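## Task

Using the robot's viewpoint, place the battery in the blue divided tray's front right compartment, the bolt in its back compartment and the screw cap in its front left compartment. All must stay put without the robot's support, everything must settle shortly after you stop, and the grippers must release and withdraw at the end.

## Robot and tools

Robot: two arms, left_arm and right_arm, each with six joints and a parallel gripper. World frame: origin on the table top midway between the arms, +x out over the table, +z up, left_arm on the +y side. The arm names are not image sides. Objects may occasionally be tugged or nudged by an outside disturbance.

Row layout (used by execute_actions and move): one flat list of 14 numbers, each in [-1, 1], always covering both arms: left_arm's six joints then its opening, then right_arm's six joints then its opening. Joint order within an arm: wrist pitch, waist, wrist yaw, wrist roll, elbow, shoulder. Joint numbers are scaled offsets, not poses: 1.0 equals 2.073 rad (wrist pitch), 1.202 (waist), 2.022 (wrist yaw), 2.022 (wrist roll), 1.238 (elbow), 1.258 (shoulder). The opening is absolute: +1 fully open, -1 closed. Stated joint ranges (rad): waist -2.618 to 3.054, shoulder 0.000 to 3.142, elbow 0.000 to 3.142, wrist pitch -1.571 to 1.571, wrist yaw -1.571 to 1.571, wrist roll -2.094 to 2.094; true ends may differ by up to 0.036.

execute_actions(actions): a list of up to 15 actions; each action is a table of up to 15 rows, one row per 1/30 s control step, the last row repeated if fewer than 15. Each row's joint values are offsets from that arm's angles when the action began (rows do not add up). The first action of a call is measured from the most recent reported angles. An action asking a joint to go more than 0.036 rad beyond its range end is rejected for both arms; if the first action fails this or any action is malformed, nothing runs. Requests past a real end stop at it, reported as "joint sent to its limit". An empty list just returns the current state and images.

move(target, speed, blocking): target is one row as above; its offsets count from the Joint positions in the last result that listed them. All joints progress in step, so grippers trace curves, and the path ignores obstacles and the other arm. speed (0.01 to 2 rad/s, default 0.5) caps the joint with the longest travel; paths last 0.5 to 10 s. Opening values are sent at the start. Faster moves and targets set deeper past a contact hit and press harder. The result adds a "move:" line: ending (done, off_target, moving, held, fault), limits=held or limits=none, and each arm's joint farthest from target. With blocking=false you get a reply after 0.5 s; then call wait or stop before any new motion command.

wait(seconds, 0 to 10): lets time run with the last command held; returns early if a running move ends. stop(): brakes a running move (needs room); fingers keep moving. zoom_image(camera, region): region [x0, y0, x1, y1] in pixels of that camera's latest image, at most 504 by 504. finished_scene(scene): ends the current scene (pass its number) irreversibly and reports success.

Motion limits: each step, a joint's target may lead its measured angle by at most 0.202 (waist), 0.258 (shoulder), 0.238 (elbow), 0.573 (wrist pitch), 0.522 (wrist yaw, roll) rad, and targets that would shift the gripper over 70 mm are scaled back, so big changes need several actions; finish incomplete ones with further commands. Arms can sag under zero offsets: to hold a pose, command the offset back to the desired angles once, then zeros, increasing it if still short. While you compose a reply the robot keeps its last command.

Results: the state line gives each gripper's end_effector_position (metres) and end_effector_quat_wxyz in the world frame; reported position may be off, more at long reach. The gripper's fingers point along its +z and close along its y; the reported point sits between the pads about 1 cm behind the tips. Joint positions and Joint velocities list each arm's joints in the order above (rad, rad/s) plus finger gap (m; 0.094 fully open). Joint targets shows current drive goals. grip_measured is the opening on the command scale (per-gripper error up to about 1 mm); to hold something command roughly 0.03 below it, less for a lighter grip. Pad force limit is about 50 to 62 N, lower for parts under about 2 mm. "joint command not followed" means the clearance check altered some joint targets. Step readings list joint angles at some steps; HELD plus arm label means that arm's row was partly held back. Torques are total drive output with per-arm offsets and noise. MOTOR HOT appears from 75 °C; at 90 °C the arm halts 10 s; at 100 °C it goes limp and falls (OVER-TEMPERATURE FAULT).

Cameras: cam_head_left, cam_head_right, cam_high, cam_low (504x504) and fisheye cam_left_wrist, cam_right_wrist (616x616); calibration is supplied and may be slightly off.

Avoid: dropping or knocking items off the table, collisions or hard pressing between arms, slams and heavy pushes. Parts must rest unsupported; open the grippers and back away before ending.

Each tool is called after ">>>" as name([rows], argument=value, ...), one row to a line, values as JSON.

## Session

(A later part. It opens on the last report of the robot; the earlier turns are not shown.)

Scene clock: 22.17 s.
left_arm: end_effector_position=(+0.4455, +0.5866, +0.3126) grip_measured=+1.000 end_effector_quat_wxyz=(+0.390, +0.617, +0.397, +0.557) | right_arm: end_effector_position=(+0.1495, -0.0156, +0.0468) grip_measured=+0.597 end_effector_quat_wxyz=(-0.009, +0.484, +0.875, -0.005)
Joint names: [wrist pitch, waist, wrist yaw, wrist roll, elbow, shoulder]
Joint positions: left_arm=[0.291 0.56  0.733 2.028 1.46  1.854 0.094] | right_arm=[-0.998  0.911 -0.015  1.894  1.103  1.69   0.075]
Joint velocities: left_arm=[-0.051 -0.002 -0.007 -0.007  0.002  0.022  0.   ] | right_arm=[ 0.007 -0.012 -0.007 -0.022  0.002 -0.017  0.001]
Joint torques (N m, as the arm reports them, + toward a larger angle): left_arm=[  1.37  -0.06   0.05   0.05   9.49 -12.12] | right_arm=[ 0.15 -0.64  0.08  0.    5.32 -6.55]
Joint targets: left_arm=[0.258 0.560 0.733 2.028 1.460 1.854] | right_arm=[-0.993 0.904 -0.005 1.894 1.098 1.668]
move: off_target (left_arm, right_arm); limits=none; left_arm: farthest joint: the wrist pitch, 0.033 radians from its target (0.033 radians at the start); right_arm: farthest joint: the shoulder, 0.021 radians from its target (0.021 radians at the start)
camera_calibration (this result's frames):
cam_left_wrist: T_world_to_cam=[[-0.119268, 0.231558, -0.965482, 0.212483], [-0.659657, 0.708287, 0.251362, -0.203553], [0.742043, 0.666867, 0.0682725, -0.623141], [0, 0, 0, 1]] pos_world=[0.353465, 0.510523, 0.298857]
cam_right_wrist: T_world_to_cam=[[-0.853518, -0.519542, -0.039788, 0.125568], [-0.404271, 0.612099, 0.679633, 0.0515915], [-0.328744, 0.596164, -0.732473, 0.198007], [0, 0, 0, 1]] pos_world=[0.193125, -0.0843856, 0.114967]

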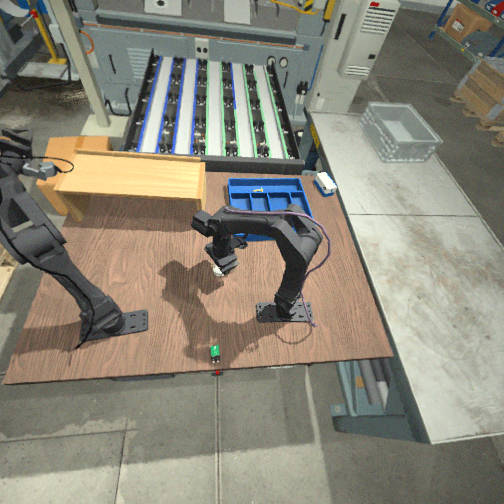

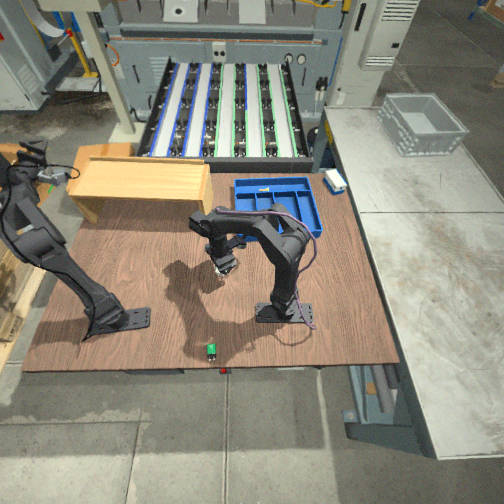

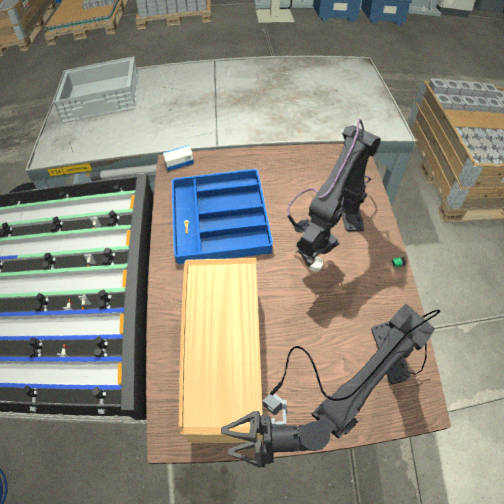

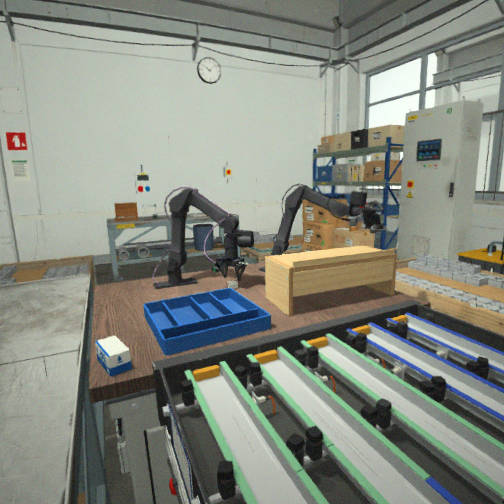

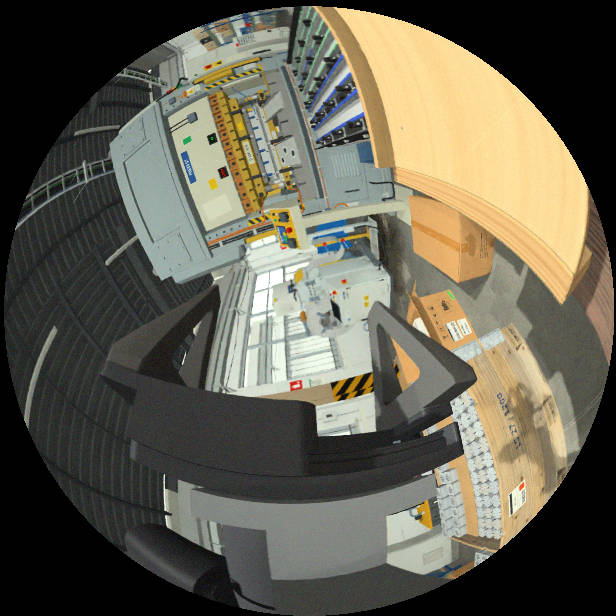

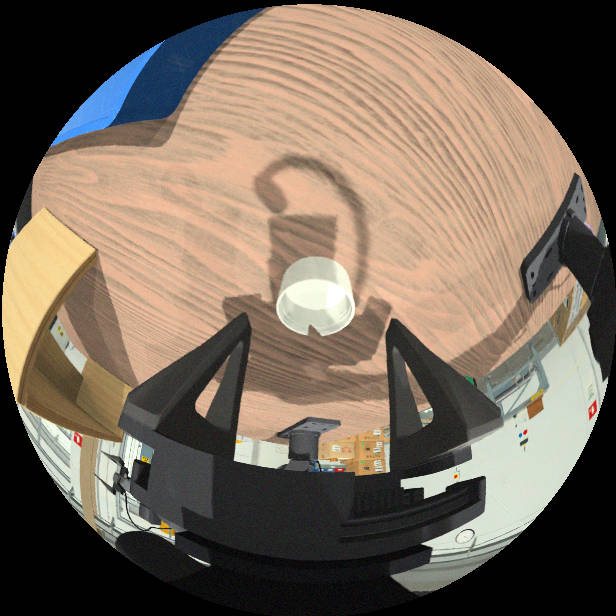

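>>> move(target=[-0.016,0,0,0,0,0,1,0.063,0,0.005,0,-0.069,0.03,0.45], speed=0.25)

Scene clock: 24.80 s.
left_arm: end_effector_position=(+0.4455, +0.5866, +0.3125) grip_measured=+1.000 end_effector_quat_wxyz=(+0.390, +0.617, +0.397, +0.557) | right_arm: end_effector_position=(+0.1505, -0.0143, +0.0198) grip_measured=+0.453 end_effector_quat_wxyz=(-0.007, +0.484, +0.875, +0.002)
Joint names: [wrist pitch, waist, wrist yaw, wrist roll, elbow, shoulder]
Joint positions: left_arm=[0.29  0.56  0.733 2.028 1.46  1.854 0.094] | right_arm=[-0.873  0.911 -0.015  1.894  1.027  1.724  0.068]
Joint velocities: left_arm=[-0.051 -0.017 -0.007 -0.022  0.002 -0.007  0.   ] | right_arm=[ 0.022  0.007 -0.051  0.007 -0.027 -0.007  0.001]
Joint torques (N m, as the arm reports them, + toward a larger angle): left_arm=[  1.45  -0.01   0.05   0.02   9.71 -12.16] | right_arm=[ 0.23 -0.02  0.07  0.    4.86 -5.04]
Joint targets: left_arm=[0.258 0.560 0.733 2.028 1.460 1.854] | right_arm=[-0.867 0.911 -0.005 1.894 1.018 1.728]
move: off_target (left_arm); limits=none; left_arm: farthest joint: the wrist pitch, 0.032 radians from its target (0.032 radians at the start); right_arm: farthest joint: the wrist yaw, 0.011 radians from its target (0.011 radians at the start)
camera_calibration (this result's frames):
cam_left_wrist: T_world_to_cam=[[-0.119833, 0.231085, -0.965526, 0.212878], [-0.65951, 0.70841, 0.251401, -0.203665], [0.742083, 0.6669, 0.0675118, -0.622914], [0, 0, 0, 1]] pos_world=[0.353444, 0.510506, 0.298794]
cam_right_wrist: T_world_to_cam=[[-0.853089, -0.51902, -0.0534548, 0.126261], [-0.410536, 0.604466, 0.682701, 0.0703682], [-0.322024, 0.60435, -0.72874, 0.176834], [0, 0, 0, 1]] pos_world=[0.193546, -0.083873, 0.087575]

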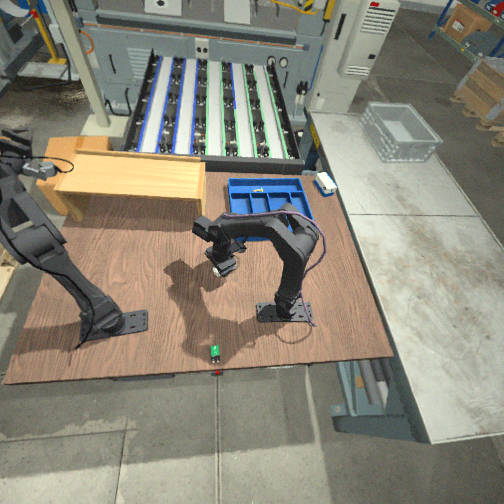

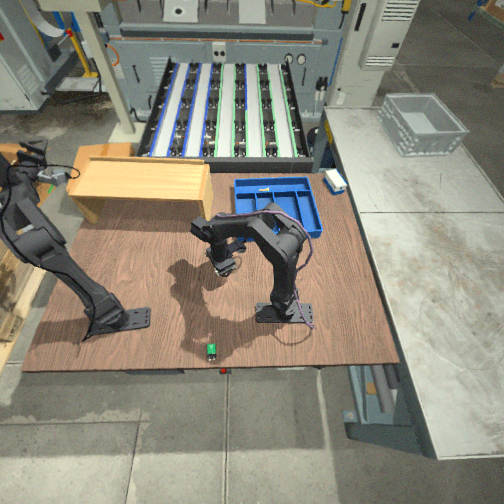

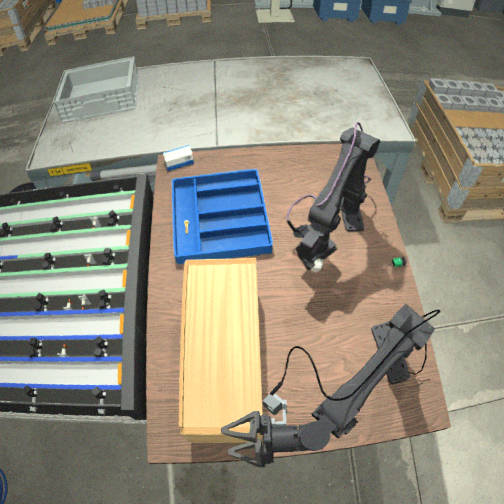

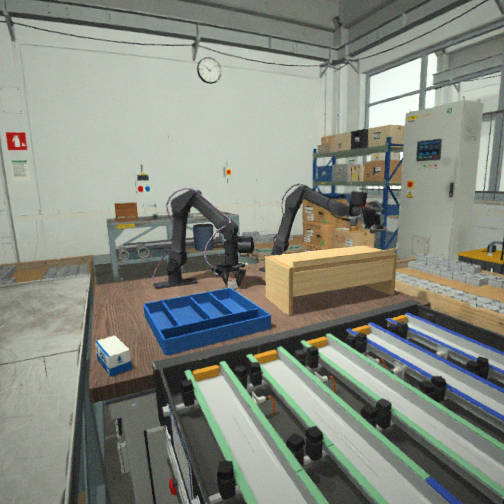

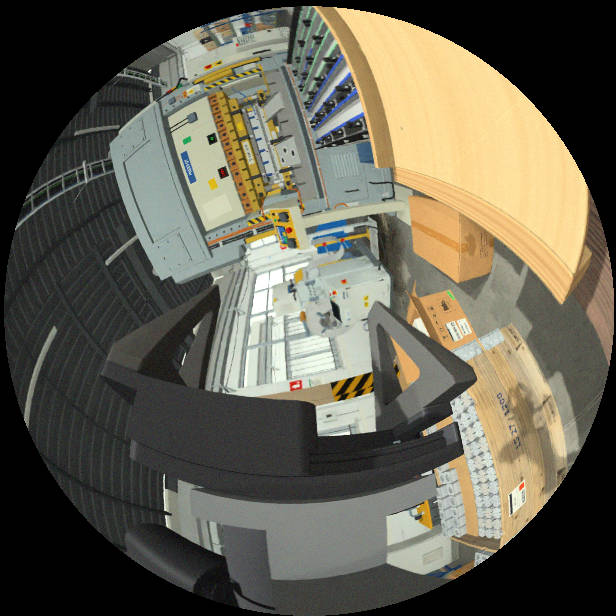

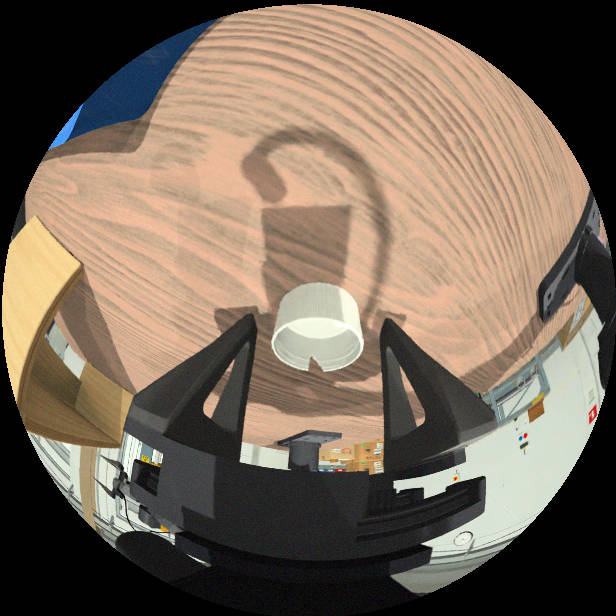

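>>> execute_actions([
  [[-0.016,0,0,0,0,0,1,0.003,0,0,0,-0.004,0.002,0.35],[-0.016,0,0,0,0,0,1,0.003,0,0,0,-0.004,0.002,0.25],[-0.016,0,0,0,0,0,1,0.003,0,0,0,-0.004,0.002,0.17],[-0.016,0,0,0,0,0,1,0.003,0,0,0,-0.004,0.002,0.1],[-0.016,0,0,0,0,0,1,0.003,0,0,0,-0.004,0.002,0.05],[-0.016,0,0,0,0,0,1,0.003,0,0,0,-0.004,0.002,0.0],[-0.016,0,0,0,0,0,1,0.003,0,0,0,-0.004,0.002,-0.04],[-0.016,0,0,0,0,0,1,0.003,0,0,0,-0.004,0.002,-0.07],[-0.016,0,0,0,0,0,1,0.003,0,0,0,-0.004,0.002,-0.1],[-0.016,0,0,0,0,0,1,0.003,0,0,0,-0.004,0.002,-0.12]],
  [[0,0,0,0,0,0,1,0,0,0,0,0,0,-0.12]],
])

Scene clock: 25.97 s.
left_arm: end_effector_position=(+0.4456, +0.5867, +0.3142) grip_measured=+1.000 end_effector_quat_wxyz=(+0.389, +0.616, +0.394, +0.560) | right_arm: end_effector_position=(+0.1507, -0.0141, +0.0198) grip_measured=-0.094 end_effector_quat_wxyz=(-0.007, +0.484, +0.875, +0.002)
Joint names: [wrist pitch, waist, wrist yaw, wrist roll, elbow, shoulder]
Joint positions: left_arm=[0.298 0.56  0.733 2.028 1.46  1.854 0.094] | right_arm=[-0.872  0.911 -0.015  1.894  1.027  1.724  0.043]
Joint velocities: left_arm=[ 0.007 -0.007 -0.11  -0.007  0.012 -0.007  0.   ] | right_arm=[ 0.007 -0.002 -0.051 -0.022  0.007 -0.027  0.001]
Joint torques (N m, as the arm reports them, + toward a larger angle): left_arm=[  1.61   0.13   0.08   0.06   9.4  -12.06] | right_arm=[ 0.17 -0.05 -0.03  0.    5.63 -5.29]
Joint targets: left_arm=[0.289 0.560 0.733 2.028 1.460 1.854] | right_arm=[-0.872 0.911 -0.015 1.894 1.027 1.724]
Step readings (joint positions; steps 1 to 15: 1st action; 16 to 30: 2nd action):
0: left_arm=[0.290 0.560 0.733 2.028 1.460 1.854] | right_arm=[-0.873 0.911 -0.015 1.894 1.027 1.724]
1: left_arm=[0.290 0.560 0.733 2.028 1.460 1.854] | right_arm=[-0.872 0.911 -0.015 1.894 1.027 1.724]
2: left_arm=[0.290 0.560 0.733 2.028 1.460 1.854] | right_arm=[-0.872 0.911 -0.015 1.894 1.027 1.724]
4: left_arm=[0.289 0.560 0.733 2.028 1.460 1.854] | right_arm=[-0.872 0.911 -0.015 1.894 1.027 1.724]
8: left_arm=[0.289 0.560 0.733 2.028 1.460 1.854] | right_arm=[-0.872 0.911 -0.015 1.894 1.027 1.724]
15: left_arm=[0.289 0.560 0.733 2.028 1.460 1.854] | right_arm=[-0.872 0.911 -0.015 1.894 1.027 1.724]
16: left_arm=[0.290 0.560 0.733 2.028 1.460 1.854] | right_arm=[-0.872 0.911 -0.015 1.894 1.027 1.724]
17: left_arm=[0.291 0.560 0.733 2.028 1.460 1.854] | right_arm=[-0.872 0.911 -0.015 1.894 1.027 1.724]
19: left_arm=[0.294 0.560 0.733 2.028 1.460 1.854] | right_arm=[-0.872 0.911 -0.015 1.894 1.027 1.724]
23: left_arm=[0.297 0.560 0.733 2.028 1.460 1.854] | right_arm=[-0.872 0.911 -0.015 1.894 1.027 1.724]
30: Joint positions above
camera_calibration (this result's frames):
cam_left_wrist: T_world_to_cam=[[-0.113621, 0.236285, -0.965018, 0.208525], [-0.661126, 0.707057, 0.250964, -0.20243], [0.741621, 0.666514, 0.0758775, -0.625395], [0, 0, 0, 1]] pos_world=[0.353667, 0.510693, 0.299486]
cam_right_wrist: T_world_to_cam=[[-0.85305, -0.518972, -0.0545333, 0.126546], [-0.411031, 0.603862, 0.682937, 0.0703708], [-0.321495, 0.604995, -0.728438, 0.176683], [0, 0, 0, 1]] pos_world=[0.193677, -0.083713, 0.0875449]

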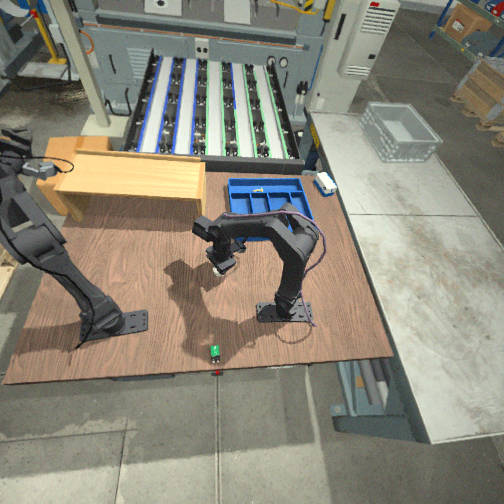

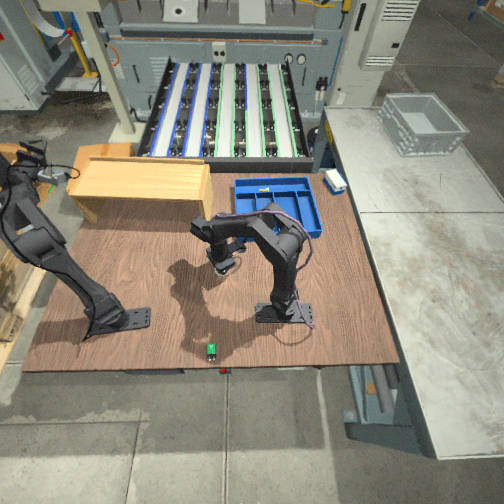

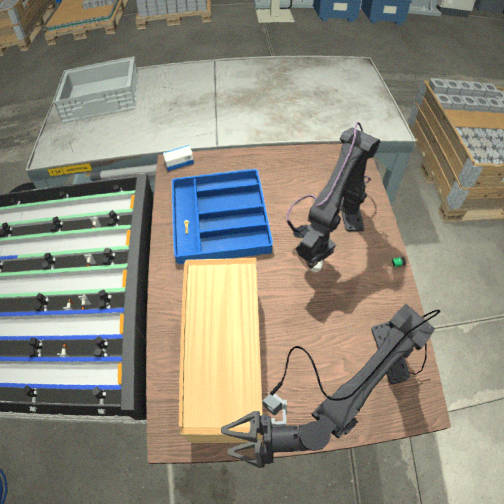

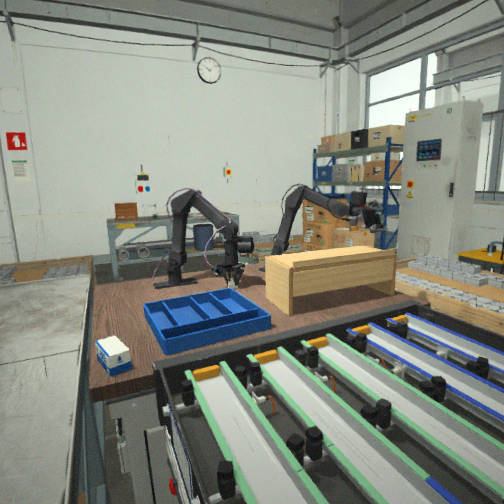

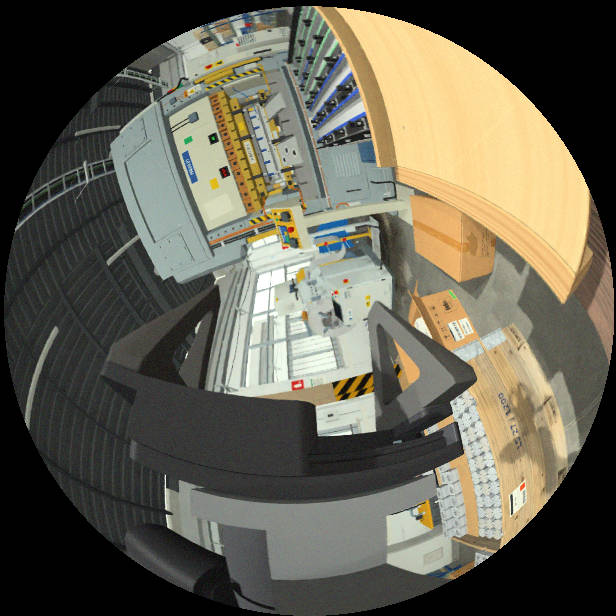

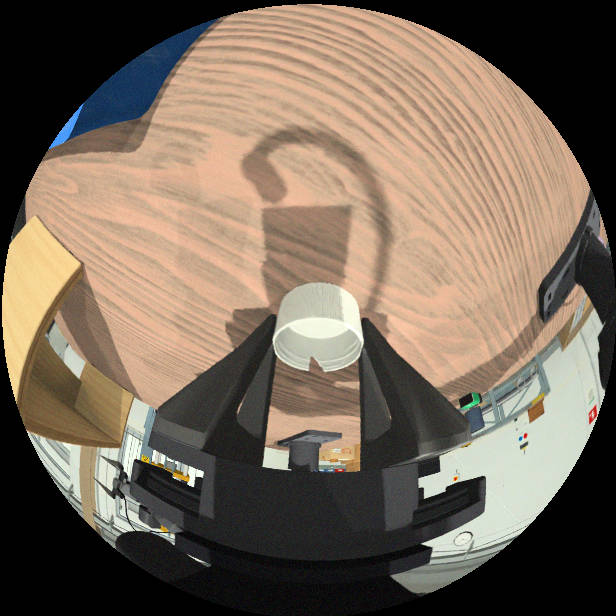

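>>> move(target=[-0.02,0,0,0,0,0,1,-0.17,-0.25,0,0,0.3,0,-0.125], speed=0.6)

Scene clock: 27.87 s.
left_arm: end_effector_position=(+0.4455, +0.5866, +0.3123) grip_measured=+1.000 end_effector_quat_wxyz=(+0.390, +0.617, +0.397, +0.556) | right_arm: end_effector_position=(+0.2311, -0.0610, +0.1033) grip_measured=-0.094 end_effector_quat_wxyz=(-0.006, +0.608, +0.794, +0.010)
Joint names: [wrist pitch, waist, wrist yaw, wrist roll, elbow, shoulder]
Joint positions: left_arm=[0.289 0.56  0.733 2.028 1.46  1.854 0.094] | right_arm=[-1.206  0.614 -0.018  1.894  1.373  1.724  0.043]
Joint velocities: left_arm=[ 0.051 -0.002  0.007  0.007 -0.007 -0.007  0.   ] | right_arm=[-0.066  0.002 -0.066 -0.022 -0.007  0.027 -0.   ]
Joint torques (N m, as the arm reports them, + toward a larger angle): left_arm=[  1.39   0.04   0.07   0.04   9.55 -12.31] | right_arm=[-0.04 -0.3   0.01  0.01  8.37 -5.65]
Joint targets: left_arm=[0.257 0.560 0.733 2.028 1.460 1.854] | right_arm=[-1.224 0.611 -0.015 1.894 1.398 1.724]
move: off_target (left_arm, right_arm); limits=none; left_arm: farthest joint: the wrist pitch, 0.033 radians from its target (0.042 radians at the start); right_arm: farthest joint: the elbow, 0.025 radians from its target (0.372 radians at the start)
camera_calibration (this result's frames):
cam_left_wrist: T_world_to_cam=[[-0.120398, 0.230612, -0.965568, 0.213272], [-0.659363, 0.708533, 0.25144, -0.203777], [0.742122, 0.666933, 0.0667511, -0.622686], [0, 0, 0, 1]] pos_world=[0.353424, 0.510489, 0.298732]
cam_right_wrist: T_world_to_cam=[[-0.967179, -0.24557, -0.0652771, 0.21953], [-0.222043, 0.691899, 0.687003, 0.0360047], [-0.123542, 0.678949, -0.723717, 0.250002], [0, 0, 0, 1]] pos_world=[0.251205, -0.14074, 0.170526]

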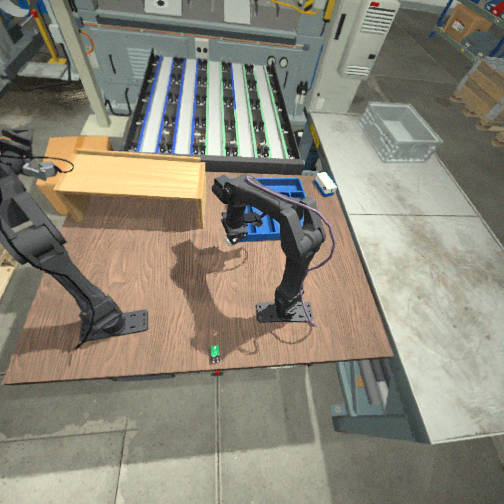

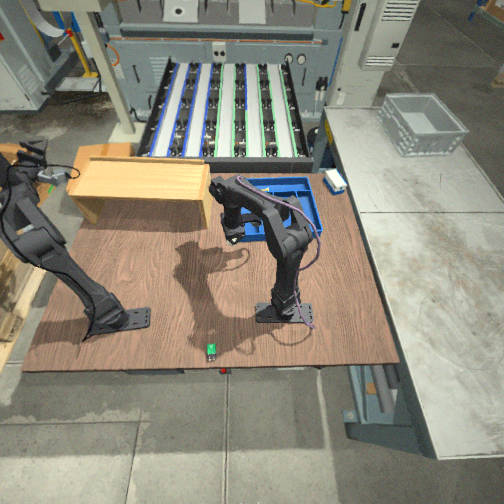

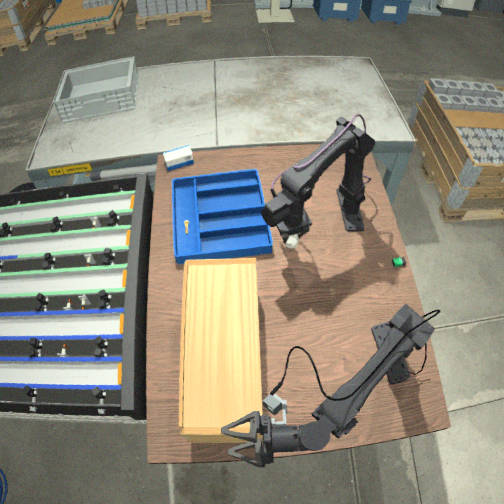

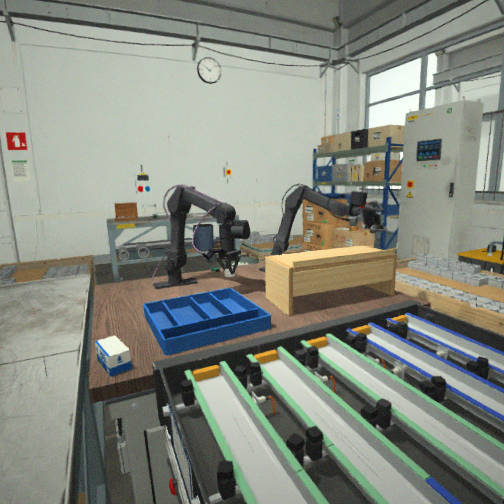

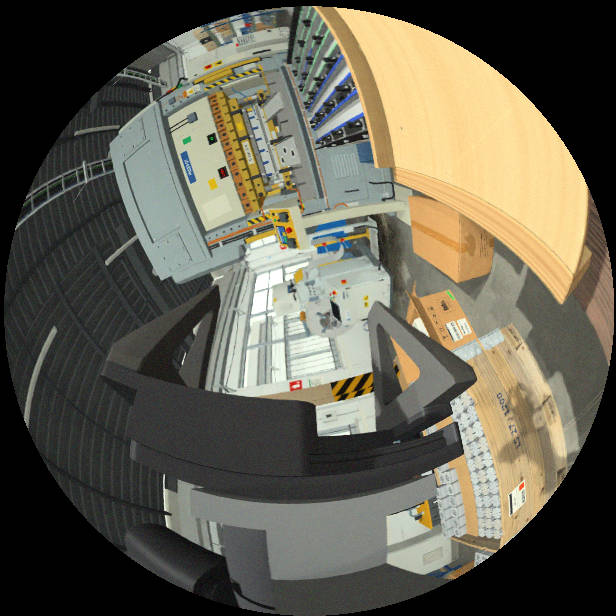

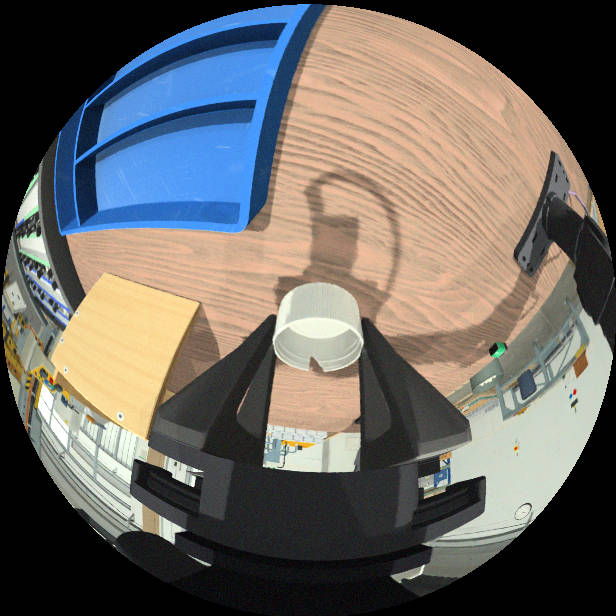

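>>> move(target=[-0.016,0,0,0,0,0,1,-0.146,-0.287,0.006,-0.058,0.749,0.488,-0.125], speed=0.9)

Scene clock: 29.80 s.
left_arm: end_effector_position=(+0.4455, +0.5866, +0.3122) grip_measured=+1.000 end_effector_quat_wxyz=(+0.390, +0.617, +0.398, +0.556) | right_arm: end_effector_position=(+0.4121, -0.1261, +0.1004) grip_measured=-0.094 end_effector_quat_wxyz=(-0.006, +0.697, +0.717, +0.007)
Joint names: [wrist pitch, waist, wrist yaw, wrist roll, elbow, shoulder]
Joint positions: left_arm=[0.288 0.56  0.733 2.028 1.46  1.854 0.094] | right_arm=[-1.491  0.268 -0.018  1.782  2.271  2.346  0.043]
Joint velocities: left_arm=[ 0.022  0.022 -0.037  0.051 -0.002 -0.007  0.   ] | right_arm=[-0.037 -0.002 -0.037  0.051 -0.002 -0.002  0.001]
Joint torques (N m, as the arm reports them, + toward a larger angle): left_arm=[  1.4    0.03   0.09   0.02   9.69 -12.31] | right_arm=[ -0.07   0.26   0.1   -0.07   8.66 -10.53]
Joint targets: left_arm=[0.256 0.560 0.733 2.028 1.460 1.854] | right_arm=[-1.509 0.269 -0.006 1.776 2.301 2.338]
move: off_target (left_arm, right_arm); limits=none; left_arm: farthest joint: the wrist pitch, 0.033 radians from its target (0.033 radians at the start); right_arm: farthest joint: the elbow, 0.029 radians from its target (0.927 radians at the start)
camera_calibration (this result's frames):
cam_left_wrist: T_world_to_cam=[[-0.120963, 0.230139, -0.965611, 0.213667], [-0.659216, 0.708656, 0.251478, -0.203889], [0.742161, 0.666965, 0.0659903, -0.622459], [0, 0, 0, 1]] pos_world=[0.353403, 0.510472, 0.298669]
cam_right_wrist: T_world_to_cam=[[-0.998179, -0.0145239, -0.0585418, 0.419588], [-0.0507773, 0.72618, 0.685627, 0.0570856], [0.0325539, 0.687351, -0.725596, 0.251379], [0, 0, 0, 1]] pos_world=[0.413539, -0.208146, 0.167823]

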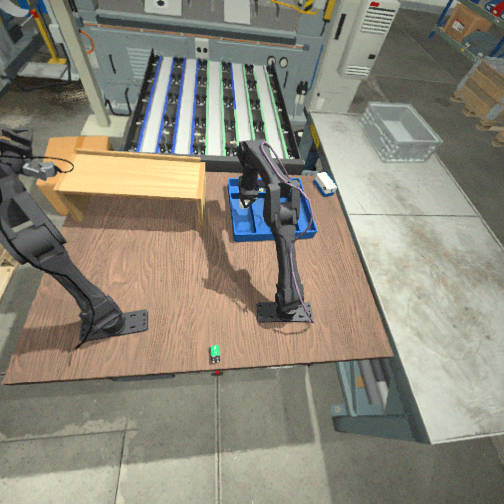

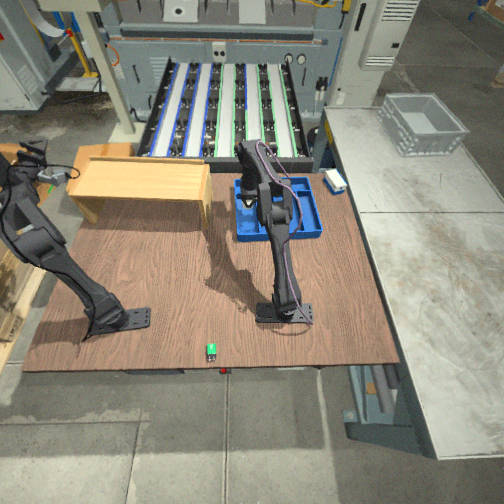

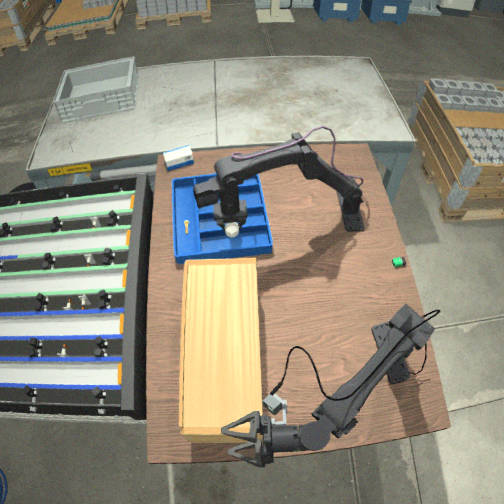

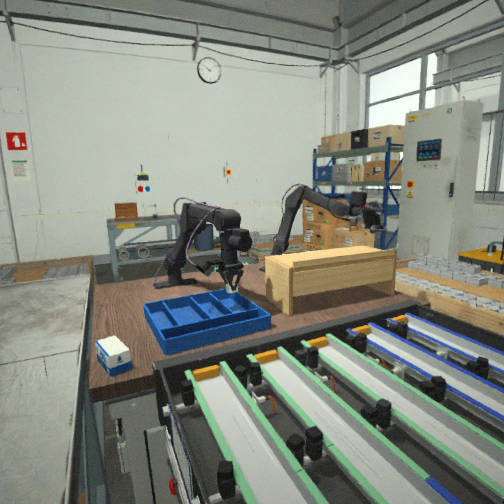

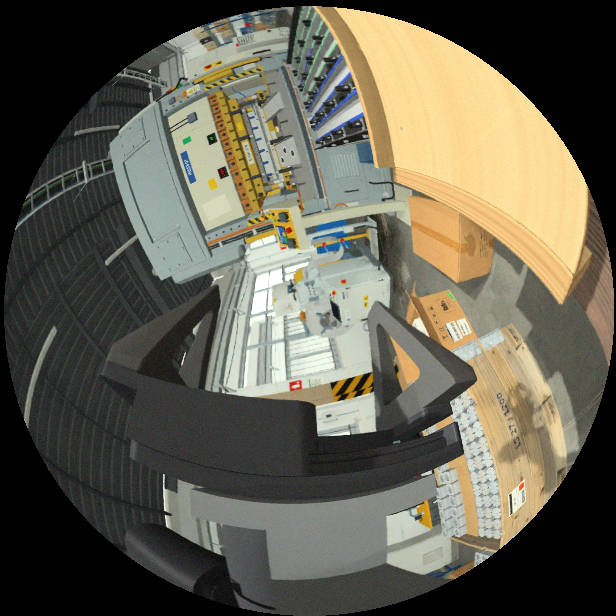

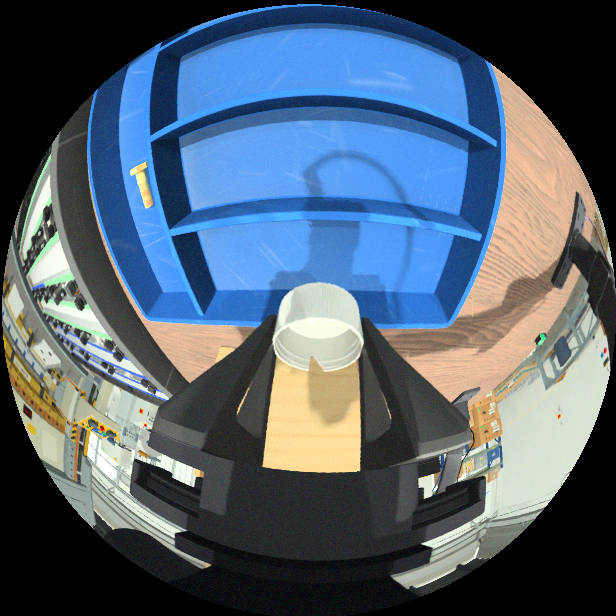

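>>> move(target=[-0.016,0,0,0,0,0,1,0.14,0,0.005,0,-0.24,-0.012,-0.125], speed=0.4)

Scene clock: 31.60 s.
left_arm: end_effector_position=(+0.4455, +0.5866, +0.3120) grip_measured=+1.000 end_effector_quat_wxyz=(+0.390, +0.617, +0.398, +0.556) | right_arm: end_effector_position=(+0.4121, -0.1261, +0.0275) grip_measured=-0.094 end_effector_quat_wxyz=(-0.008, +0.697, +0.717, +0.005)
Joint names: [wrist pitch, waist, wrist yaw, wrist roll, elbow, shoulder]
Joint positions: left_arm=[0.288 0.56  0.733 2.028 1.46  1.854 0.094] | right_arm=[-1.207  0.268 -0.018  1.782  1.981  2.346  0.043]
Joint velocities: left_arm=[ 0.037 -0.002  0.007 -0.037 -0.027 -0.022  0.   ] | right_arm=[-0.037  0.012 -0.007 -0.022 -0.007 -0.027  0.001]
Joint torques (N m, as the arm reports them, + toward a larger angle): left_arm=[  1.38   0.05   0.08   0.03   9.49 -12.34] | right_arm=[  0.23  -0.01   0.07   0.01   5.48 -11.  ]
Joint targets: left_arm=[0.255 0.560 0.733 2.028 1.460 1.854] | right_arm=[-1.201 0.268 -0.008 1.782 1.974 2.331]
move: off_target (left_arm); limits=none; left_arm: farthest joint: the wrist pitch, 0.033 radians from its target (0.034 radians at the start); right_arm: farthest joint: the shoulder, 0.015 radians from its target (0.015 radians at the start)
camera_calibration (this result's frames):
cam_left_wrist: T_world_to_cam=[[-0.121528, 0.229666, -0.965652, 0.214061], [-0.659069, 0.708779, 0.251517, -0.204001], [0.742199, 0.666997, 0.0652294, -0.62223], [0, 0, 0, 1]] pos_world=[0.353383, 0.510455, 0.298606]
cam_right_wrist: T_world_to_cam=[[-0.998509, -0.0146045, -0.0526017, 0.415257], [-0.0467146, 0.727174, 0.684862, 0.105581], [0.0282485, 0.686298, -0.726772, 0.20012], [0, 0, 0, 1]] pos_world=[0.413917, -0.208053, 0.0949768]

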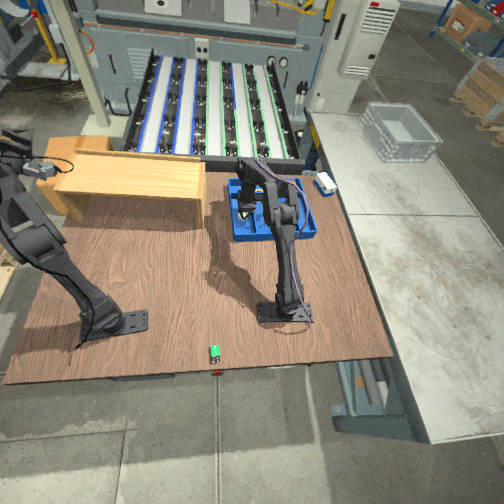

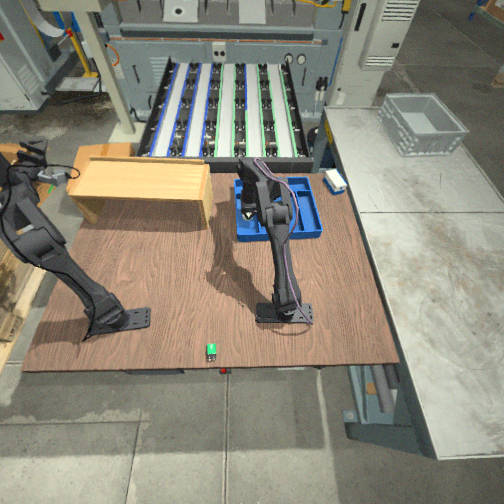

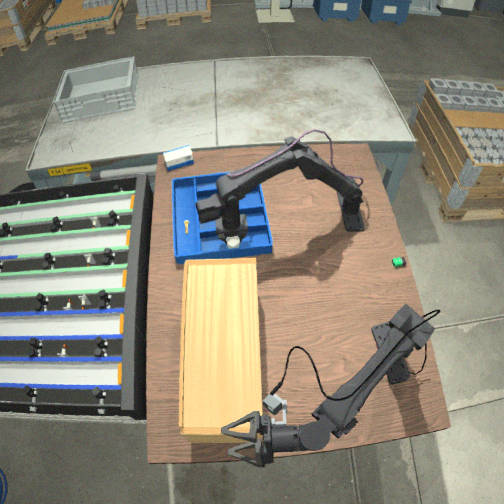

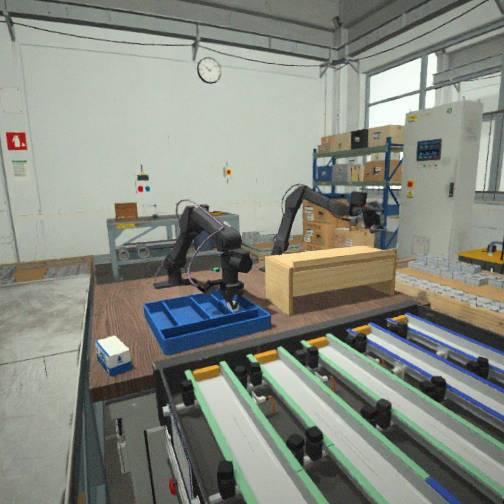

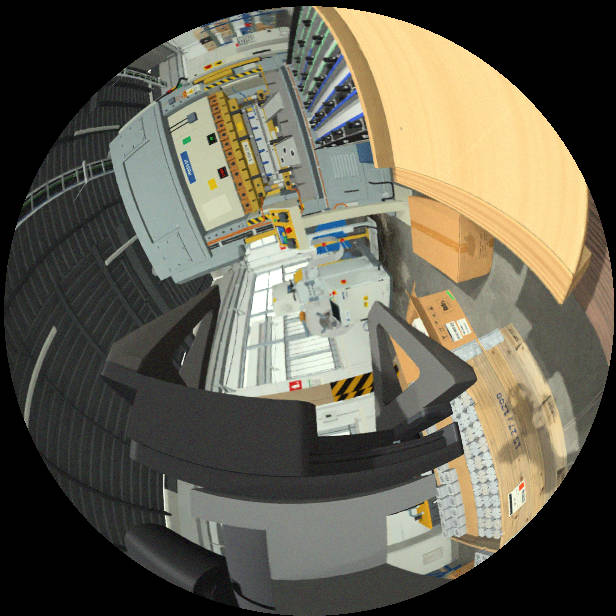

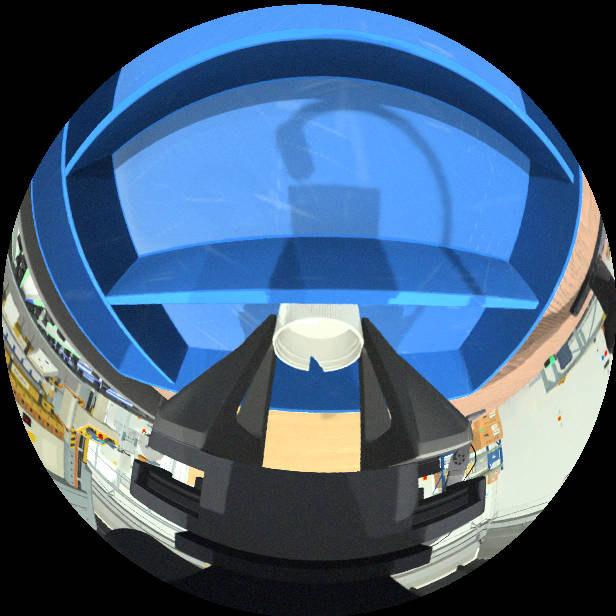

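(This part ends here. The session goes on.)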